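## Task

Pick three of the four letter blocks and place them entirely on the mat, side by side in one straight tight line, so their upper faces spell "YES" left to right as viewed from the robot's base, every letter upright. The leftover block must end up somewhere off the mat. Nothing may rely on the robot to stay put at the finish; release the blocks and pull the gripper away.

## Robot and tools

Robot: one UR7e-style six-joint arm carrying a two-finger parallel gripper (pads 50 mm apart when fully open). The arm's base may be slightly tilted. Cameras: cam_high and cam_low (896x504) and cam_wrist (616x616 fisheye on the wrist).

Frame: the scene frame has its origin on the table top right beneath the arm's base, +z upward, +y to the left when facing along +x. Positions are in metres; orientation is a unit quaternion written w first (qw, qx, qy, qz). "Left to right as seen from the base" means reading toward -y while looking along +x. The fingers point along the gripper's own +z axis and close along its x axis. end_effector_position is the point midway between the pads; fingertips extend 17.5 mm past it. A flat plate juts about 9 cm toward the gripper's -y side and turns with it, so watch its clearance.

The row (used by both motion tools): 10 numbers in this order: x, y, z, qw, qx, qy, qz, position, force_limit, speed. The first seven are an absolute target pose for the gripper in the scene frame, not an offset. position is finger opening on a -1..1 scale: +1 fully open, about -0.65 pads touching, -1 means close until something blocks the fingers (use -1 to grip). force_limit (-1..1) maps to pad force of roughly 20 N at -1, 102 N at 0, 185 N at +1. speed (-1..1) maps to pad closing rate of 20, 85, 150 mm/s at -1, 0, +1. Repeat the wanted quaternion in every row; do not copy back a drifted reported one.

execute_actions: argument actions is a list holding at most one item. Empty list: just returns state plus pictures. {"rows": [...], "steps": n}: up to 15 rows, n from 4 to 15 control steps of 1/30 s; each row is used for one step, the final row repeats. {"steps": n} alone: a wait of up to 300 steps counted from the previous result. Optional pictures true/false. Targets farther than 0.6 m from the last reported position along any gripper axis are refused. Each step the command is clipped to within 100 mm and 16 degrees of the measured pose, so large moves need several calls; after a call the arm continues only to the last clipped pose. The last 4 steps of an action run after the result is taken.

move: target is one row; the gripper follows a straight path there over 0.5 to 10 s. speed in m/s, 0.002 to 0.5 (default 0.25); rotation capped at twice that in rad/s. stop_force optional, 9 to 40 N: ends the path once the wrist sensor feels that much extra push against the motion, then backs off 2 steps. Use it only with slow, non-rotating moves toward a surface; omit it when moving away from something you touch. Its result line reports the ending (done, contact, off_target, moving, held, fault) and limits (paced = clipped, held = blocked steps).

wait: seconds, 0 to 10. zoom_image: camera name and region [x0, y0, x1, y1] in that image's pixels, at most 504x504. read_manual: only licence text. finished_scene: scene = the current scene's number; irreversible, grades the scene.

Result lines: gripper pose and velocities, joint positions, Wrist force / Wrist torque in the gripper's own axes (offset up to ~4 N, noise, saturates near 50 N; pressing a surface reads as force back toward the arm). object_status: 0 fingers moving, 1 blocked while opening, 2 blocked while closing (a grip), 3 reached requested opening or pads met (usually nothing held). A grip is confirmed by 2. Opening width is about (250 - position_measured) x 0.202 mm. "pose unreachable" or HELD means the clearance check altered or dropped a command. "Hand target" shows the pose being driven toward.

Cautions: the arm is stiff; commanding even slightly into a rigid surface can trigger a fault stop (10 s halt) from joint torque at its load limit or 150 N external force. Approach the table and blocks slowly and from above, lower with stop_force at low speed, and lift before moving sideways. Wrist joints tolerate only 26 N m. Don't knock or drop blocks, and never push anything off the table. Random brief tugs may act on held blocks or loose ones; recheck with cameras. Holding loads warms motors (warning at 70 C, braking stop at 85 C), so don't hang on to blocks while idle. Typical sequence: look, locate blocks and letter orientation (zoom in), open, descend, grip at -1, verify status 2, lift, carry, rotate so the letter is upright for a viewer at the base, set down gently, open, rise; push the spare block off the mat, then retreat before finishing.

Each tool is called by a JSON object that holds its "op" and its "data".

## Session

{"op": "execute_actions", "data": {"actions": []}}

Scene clock: 0.00 s of 7600.00 s.
end_effector_position=(+0.8459, +0.2575, +0.3749) position_measured=3 object_status=3 end_effector_quat_wxyz=(+0.729, -0.414, +0.498, -0.221) end_effector_velocity=(+0.000, -0.000, -0.000) end_effector_angular_velocity=(+0.000, +0.000, -0.001)
Joint positions: [-0.012 -0.383  1.272 -4.488 -1.289 -2.286]
Joint velocities: [-0.     0.001 -0.    -0.    -0.001  0.   ]
Motor temperatures (°C, as the motors report them): [27 26 25 40 31 31]
Wrist force (N, on the end effector, along its own x y z axes, offset not removed): no reading
Wrist torque (N m, same axes, about the end effector's origin, offset not removed): no reading
Hand target: +0.846, +0.258, +0.375; +0.729, -0.414, +0.498, -0.221

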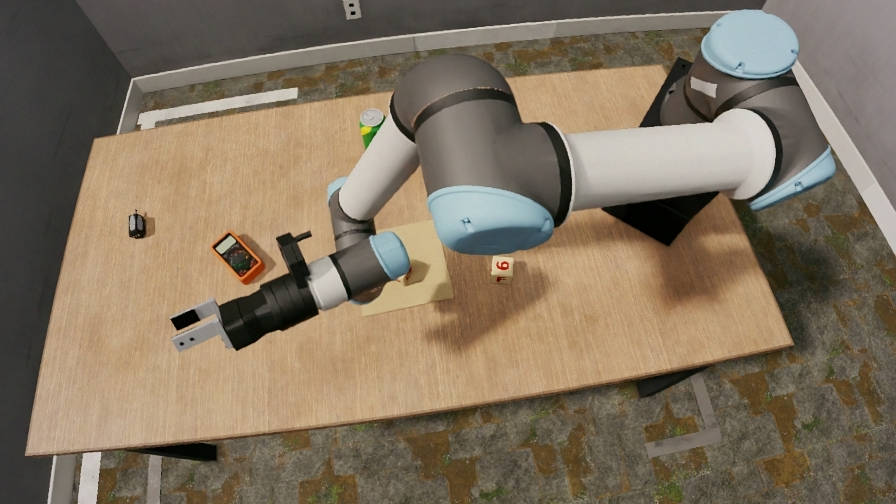

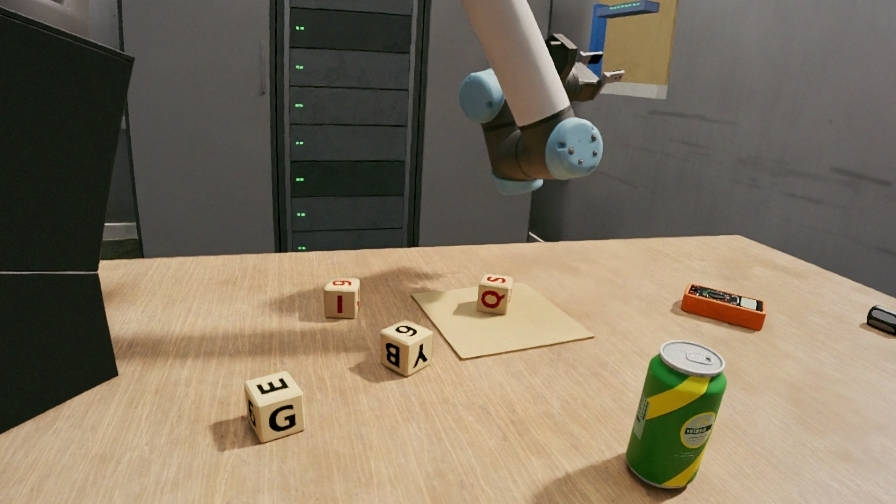

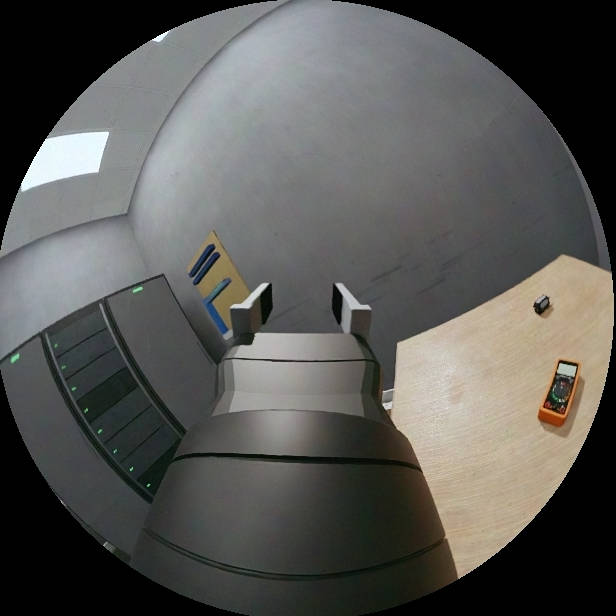

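{"op": "move", "data": {"target": [0.5,0.05,0.35,0,0.7071,-0.7071,0,1,0,0], "speed": 0.3}}

Scene clock: 4.10 s of 7600.00 s.
end_effector_position=(+0.4999, +0.0497, +0.3500) position_measured=3 object_status=3 end_effector_quat_wxyz=(-0.000, +0.707, -0.707, +0.000) end_effector_velocity=(-0.001, -0.001, -0.001) end_effector_angular_velocity=(-0.003, +0.007, +0.001)
Joint positions: [-0.436 -1.608  2.284 -2.36  -1.286 -3.503]
Joint velocities: [ 0.001  0.001 -0.002  0.006 -0.005 -0.001]
Motor temperatures (°C, as the motors report them): [27 26 25 40 31 31]
Wrist force (N, on the end effector, along its own x y z axes, offset not removed): [-0.9 2.0 -1.4]
Wrist torque (N m, same axes, about the end effector's origin, offset not removed): [0.13 0.31 0.08]
Hand target: +0.500, +0.050, +0.350; +0.000, +0.707, -0.707, -0.000
Off the commanded pose: 0.000 m, 0 deg.
Kept back: nothing.
move: done

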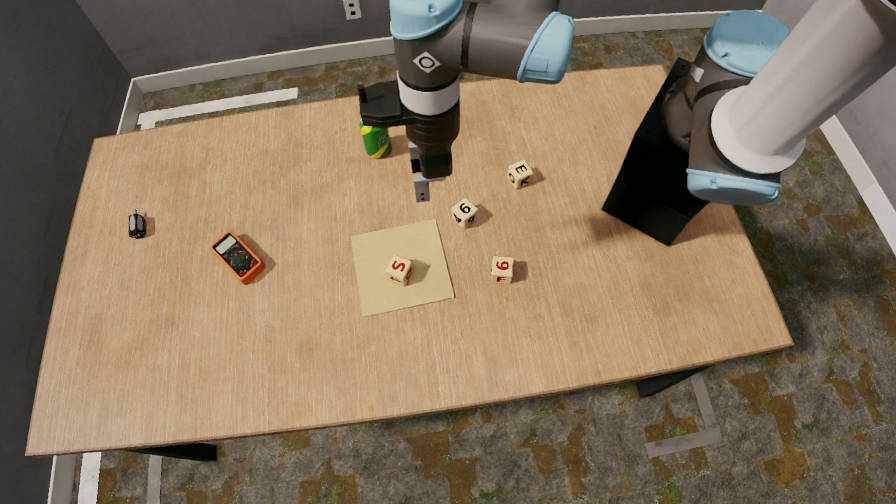

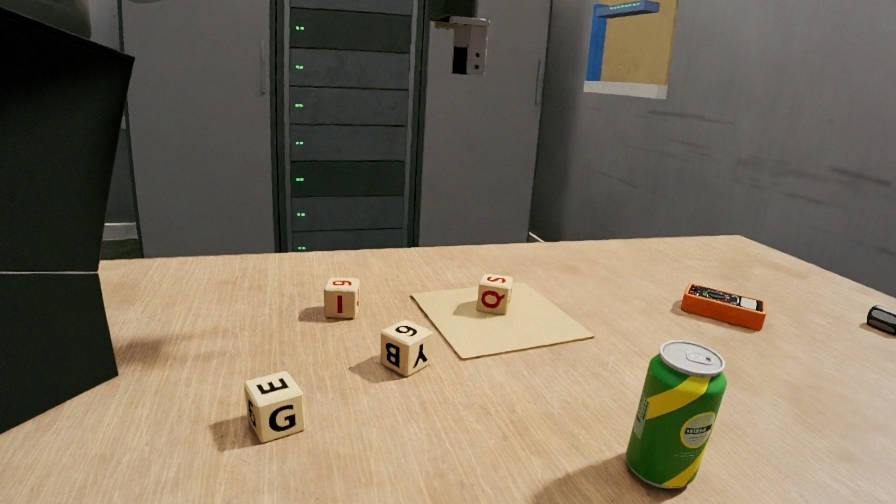

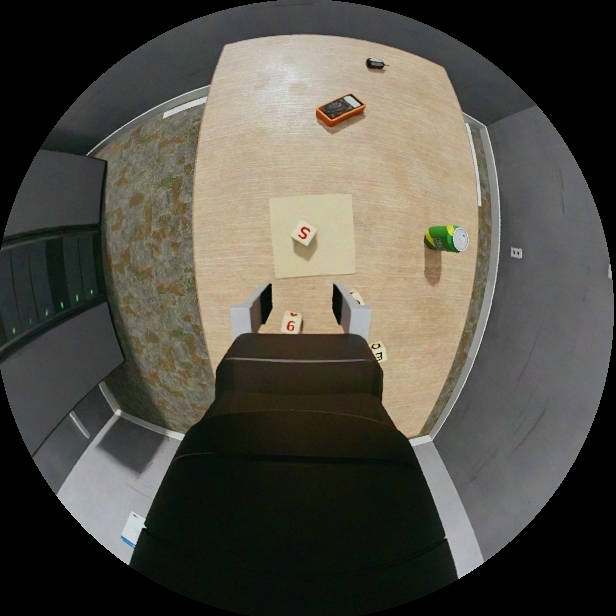

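{"op": "move", "data": {"target": [0.37,-0.07,0.16,0,0.7071,-0.7071,0,1,0,0], "speed": 0.3}}

{"op": "zoom_image", "data": {"camera": "cam_wrist", "region": [160,100,460,360]}}

Scene clock: 6.07 s of 7600.00 s.
end_effector_position=(+0.3702, -0.0699, +0.1603) position_measured=3 object_status=3 end_effector_quat_wxyz=(+0.000, +0.707, -0.707, -0.000) end_effector_velocity=(+0.000, -0.000, -0.002) end_effector_angular_velocity=(+0.000, -0.006, +0.000)
Joint positions: [-0.737 -0.95   2.613 -3.254 -1.266 -3.816]
Joint velocities: [-0.001  0.011  0.001 -0.016  0.004 -0.001]
Motor temperatures (°C, as the motors report them): [27 26 25 40 31 31]
Wrist force (N, on the end effector, along its own x y z axes, offset not removed): [-0.1 1.4 -0.7]
Wrist torque (N m, same axes, about the end effector's origin, offset not removed): [0.06 0.08 0.13]
Hand target: +0.370, -0.070, +0.160; -0.000, +0.707, -0.707, -0.000
Off the commanded pose: 0.000 m, 0 deg.
Kept back: nothing.
move: done

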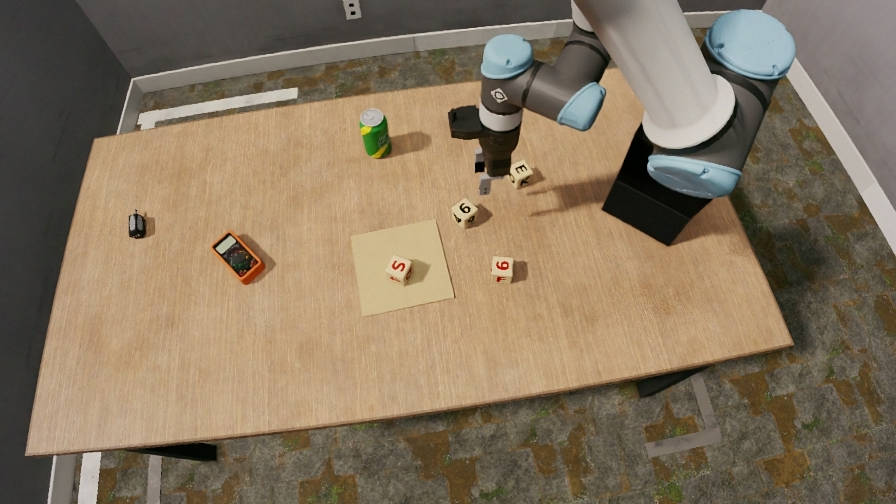

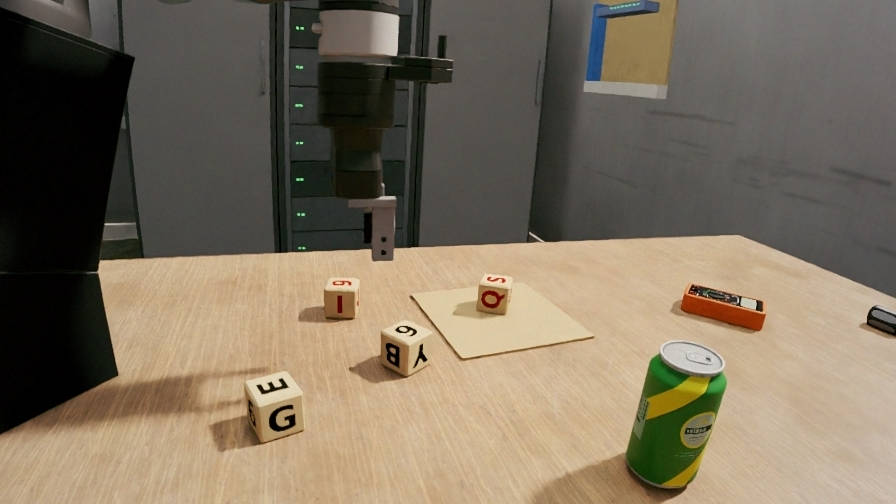

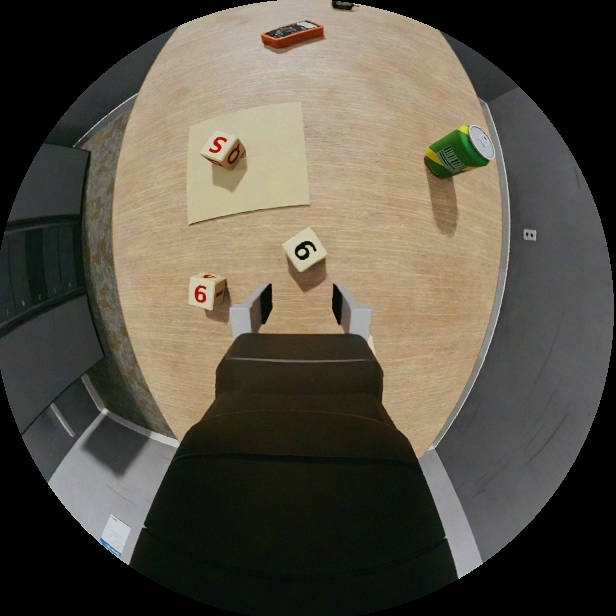

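Region (160, 100, 460, 360) of cam_wrist's 616x616 image, scaled by 1.680, with more detail than that image has; it fills the top 437 rows of this view, and the rest is white.

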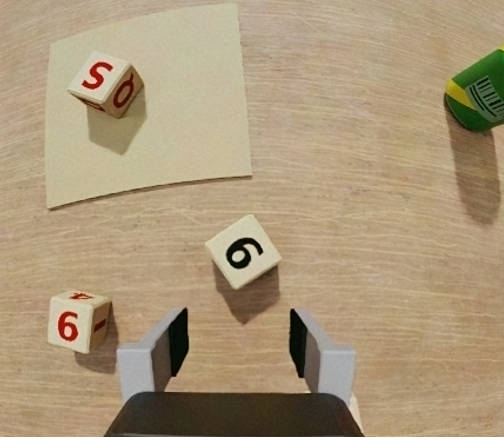

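{"op": "move", "data": {"target": [0.505,0.045,0.13,0,0.7071,-0.7071,0,1,0,0], "speed": 0.3}}

{"op": "zoom_image", "data": {"camera": "cam_wrist", "region": [200,140,420,330]}}

Scene clock: 8.47 s of 7600.00 s.
end_effector_position=(+0.5047, +0.0449, +0.1301) position_measured=3 object_status=3 end_effector_quat_wxyz=(+0.000, +0.707, -0.707, +0.000) end_effector_velocity=(+0.001, +0.000, -0.001) end_effector_angular_velocity=(-0.002, +0.002, -0.001)
Joint positions: [-0.299 -0.952  2.274 -3.045 -1.305 -3.361]
Joint velocities: [ 0.002  0.001 -0.005  0.005 -0.003  0.003]
Motor temperatures (°C, as the motors report them): [27 26 25 40 31 31]
Wrist force (N, on the end effector, along its own x y z axes, offset not removed): [-0.5 2.9 -0.8]
Wrist torque (N m, same axes, about the end effector's origin, offset not removed): [0.28 0.23 0.07]
Hand target: +0.505, +0.045, +0.130; +0.000, +0.707, -0.707, +0.000
Off the commanded pose: 0.000 m, 0 deg.
Kept back: nothing.
move: done

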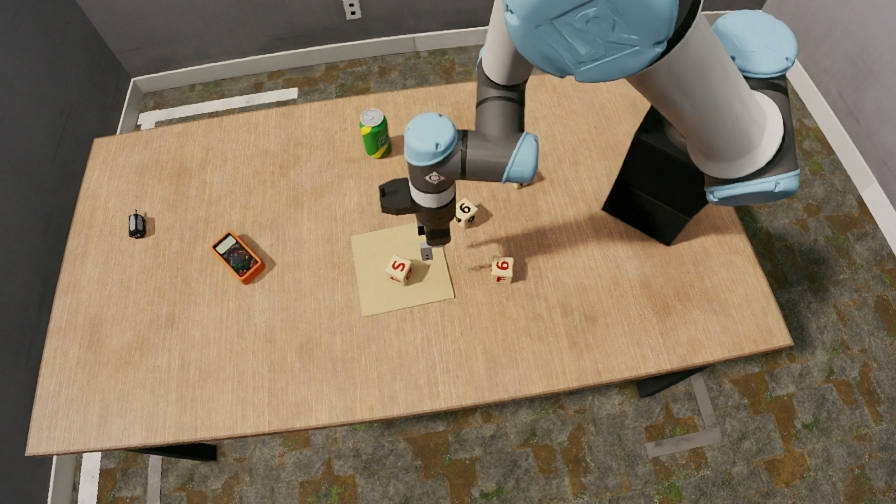

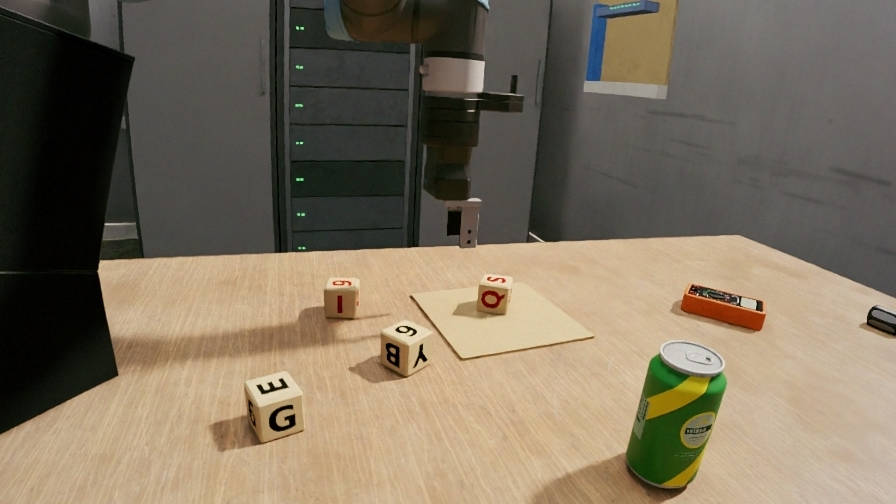

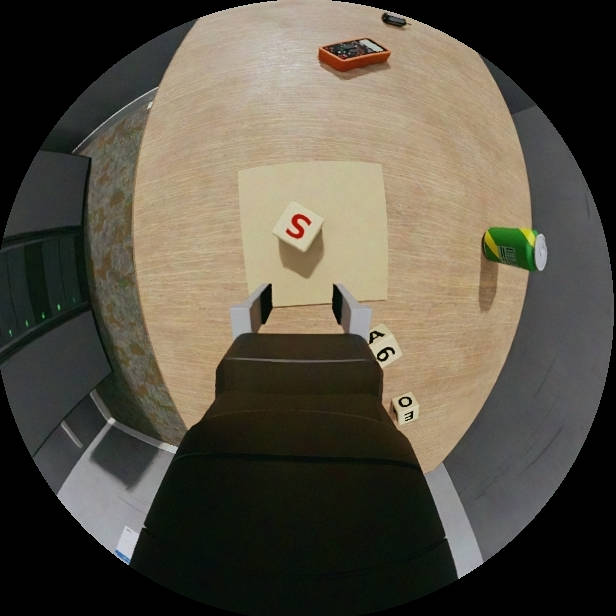

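Region (200, 140, 420, 330) of cam_wrist's 616x616 image, scaled by 2.291, with more detail than that image has; it fills the top 435 rows of this view, and the rest is white.

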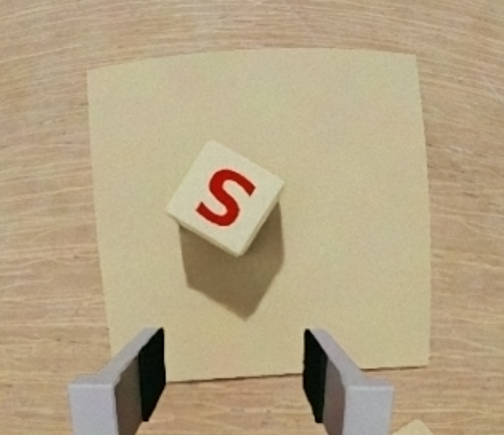

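{"op": "zoom_image", "data": {"camera": "cam_wrist", "region": [265,195,335,260]}}

{"op": "move", "data": {"target": [0.574,0.053,0.075,0,0.9613,-0.2756,0,1,0,0]}}

Region (265, 195, 335, 260) of cam_wrist's 616x616 image, scaled by 7.200, with more detail than that image has; it fills the top 468 rows of this view, and the rest is white.

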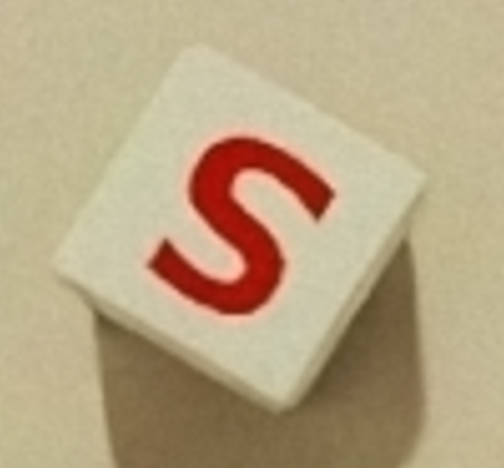

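Scene clock: 11.43 s of 7600.00 s.
end_effector_position=(+0.5740, +0.0531, +0.0750) position_measured=3 object_status=3 end_effector_quat_wxyz=(+0.000, +0.961, -0.276, +0.000) end_effector_velocity=(+0.002, -0.000, +0.000) end_effector_angular_velocity=(-0.000, -0.002, +0.008)
Joint positions: [-0.263 -0.769  1.997 -2.96  -1.31  -4.336]
Joint velocities: [ 0.     0.001 -0.003  0.001  0.    -0.008]
Motor temperatures (°C, as the motors report them): [27 26 25 40 31 31]
Wrist force (N, on the end effector, along its own x y z axes, offset not removed): [-1.7 0.5 -1.6]
Wrist torque (N m, same axes, about the end effector's origin, offset not removed): [-0.07 0.47 0.23]
Hand target: +0.574, +0.053, +0.075; +0.000, +0.961, -0.276, +0.000
Off the commanded pose: 0.000 m, 0 deg.
Kept back: nothing.
move: done

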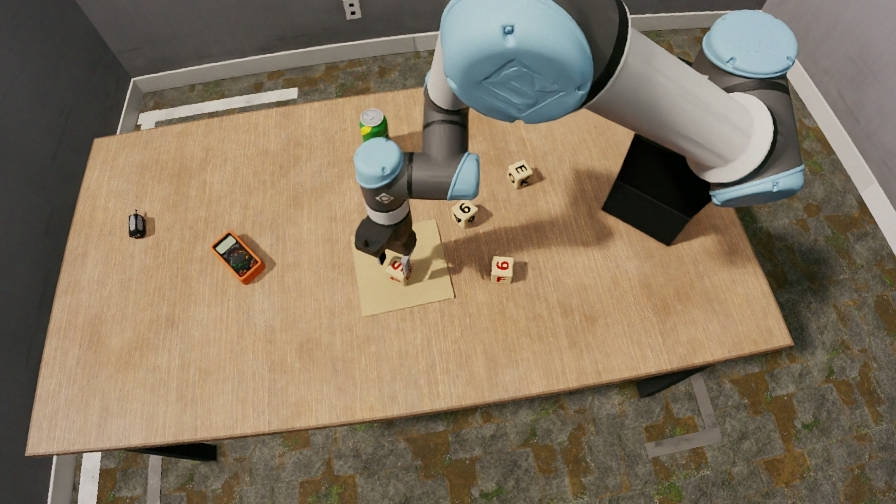

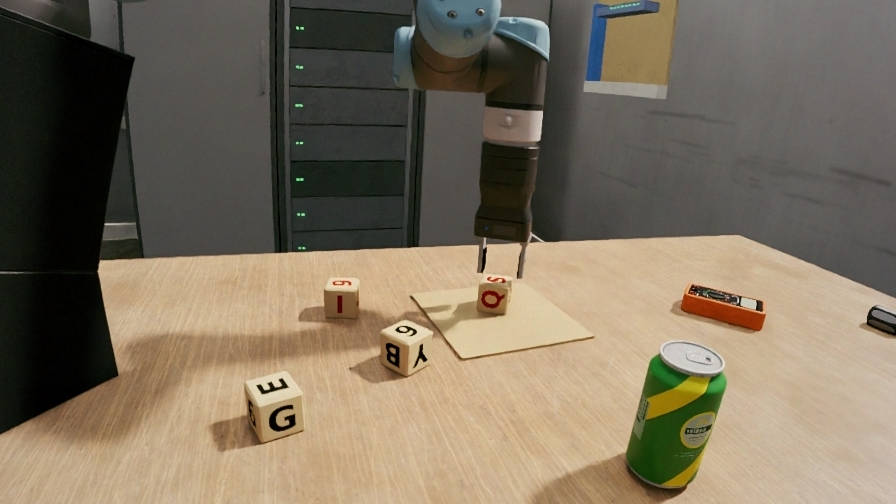

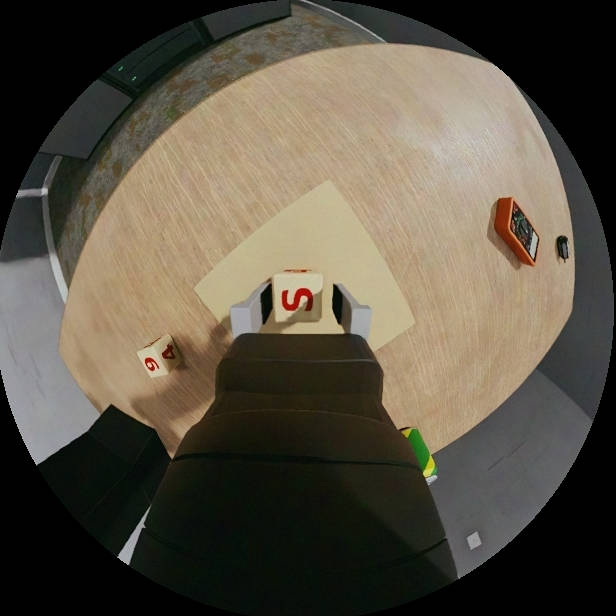

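{"op": "move", "data": {"target": [0.570,0.0535,0.024,0,0.9613,-0.2756,0,1,0,0], "speed": 0.1}}

{"op": "move", "data": {"target": [0.570,0.0535,0.024,0,0.9613,-0.2756,0,-1,-0.6,0]}}

Scene clock: 12.70 s of 7600.00 s.
end_effector_position=(+0.5700, +0.0535, +0.0241) position_measured=3 object_status=3 end_effector_quat_wxyz=(+0.000, +0.961, -0.276, +0.000) end_effector_velocity=(+0.000, -0.000, -0.001) end_effector_angular_velocity=(-0.001, -0.001, -0.000)
Joint positions: [-0.239 -0.642  1.943 -3.04  -1.314 -4.313]
Joint velocities: [ 0.001  0.003 -0.002 -0.002 -0.001  0.001]
Motor temperatures (°C, as the motors report them): [27 26 25 40 31 31]
Wrist force (N, on the end effector, along its own x y z axes, offset not removed): [-0.4 2.6 -1.8]
Wrist torque (N m, same axes, about the end effector's origin, offset not removed): [0.27 0.15 0.05]
Hand target: +0.570, +0.054, +0.024; +0.000, +0.961, -0.276, +0.000
Off the commanded pose: 0.000 m, 0 deg.
Kept back: nothing.
move: done

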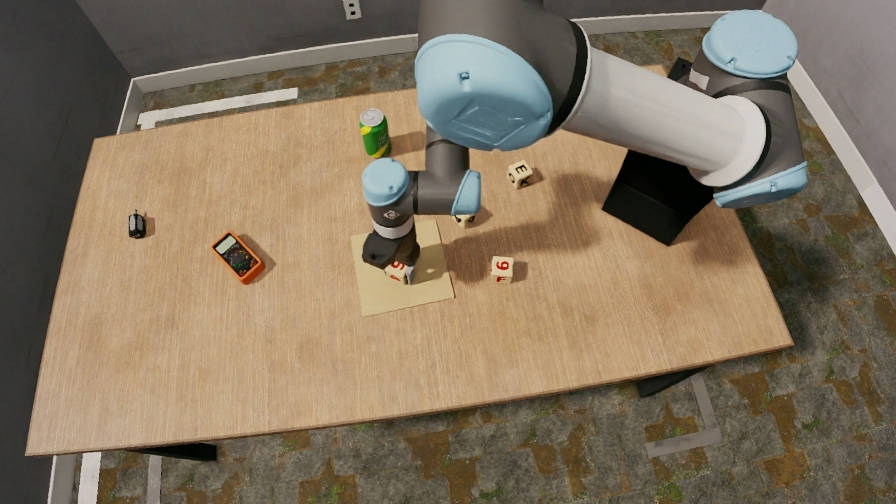

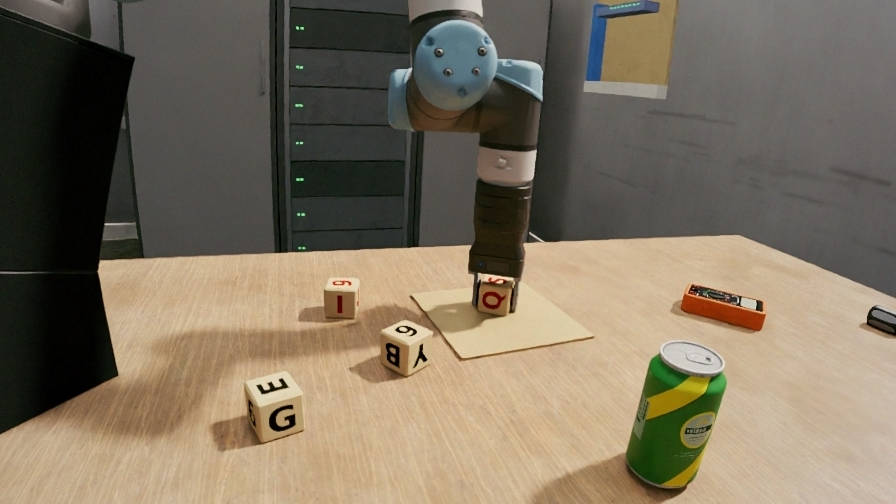

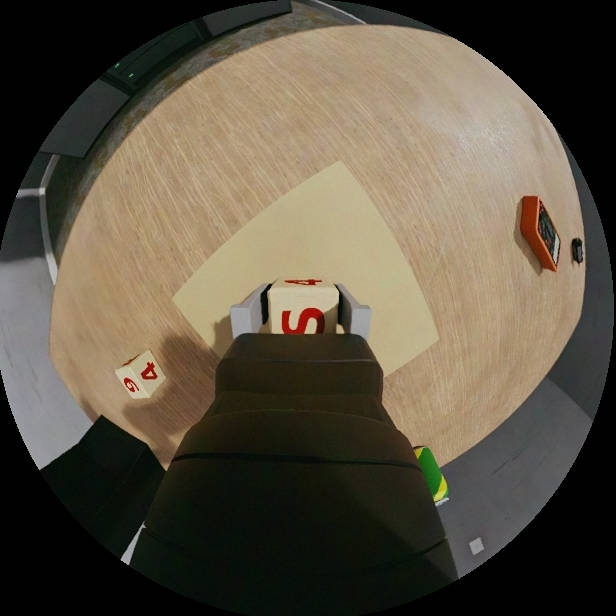

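Scene clock: 13.40 s of 7600.00 s.
end_effector_position=(+0.5700, +0.0535, +0.0240) position_measured=33 object_status=2 end_effector_quat_wxyz=(+0.000, +0.961, -0.276, +0.000) end_effector_velocity=(+0.000, +0.000, +0.000) end_effector_angular_velocity=(+0.001, +0.000, +0.000)
Joint positions: [-0.239 -0.641  1.943 -3.04  -1.314 -4.313]
Joint velocities: [ 0.    -0.    -0.     0.001  0.001 -0.   ]
Motor temperatures (°C, as the motors report them): [27 26 25 40 31 31]
Wrist force (N, on the end effector, along its own x y z axes, offset not removed): [-3.8 1.7 -9.7]
Wrist torque (N m, same axes, about the end effector's origin, offset not removed): [-0.16 0.26 0.15]
Hand target: +0.570, +0.054, +0.024; +0.000, +0.961, -0.276, -0.000
Off the commanded pose: 0.000 m, 0 deg.
Kept back: nothing.
move: done

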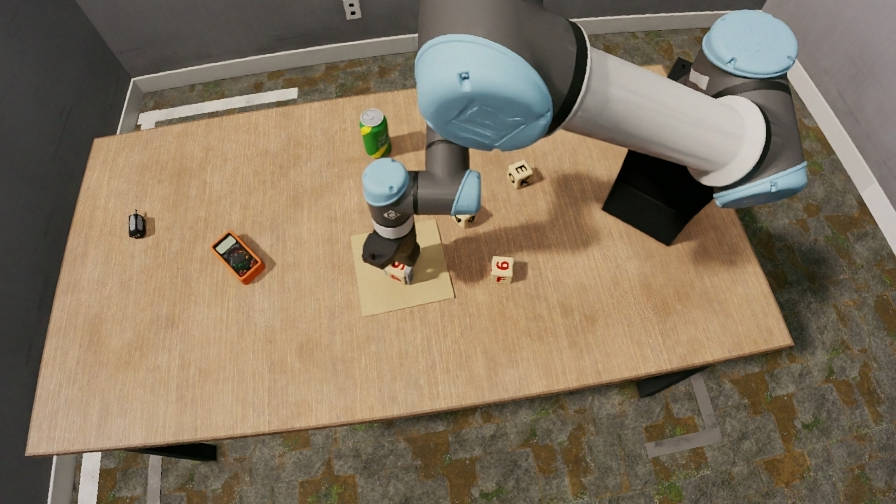

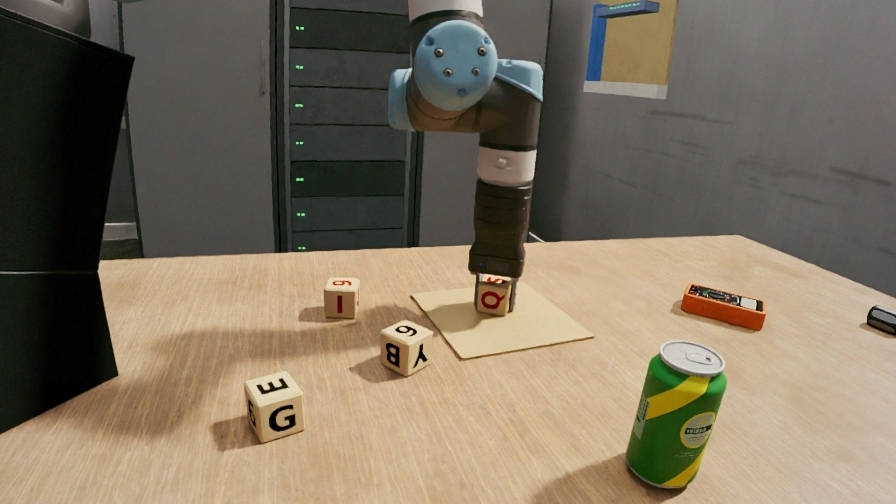

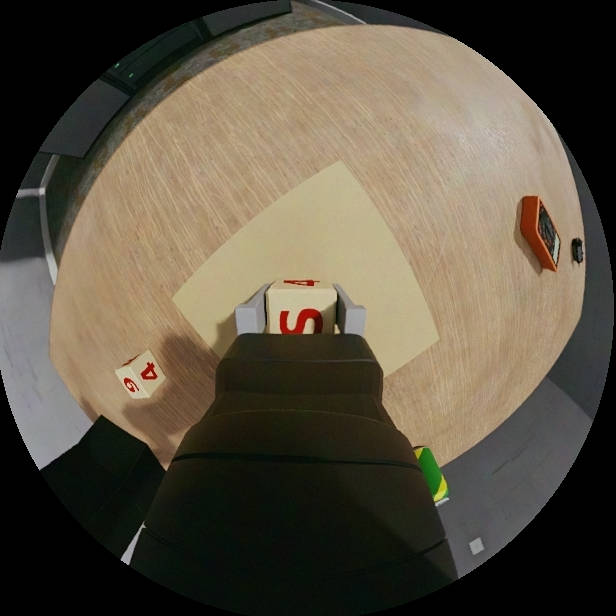

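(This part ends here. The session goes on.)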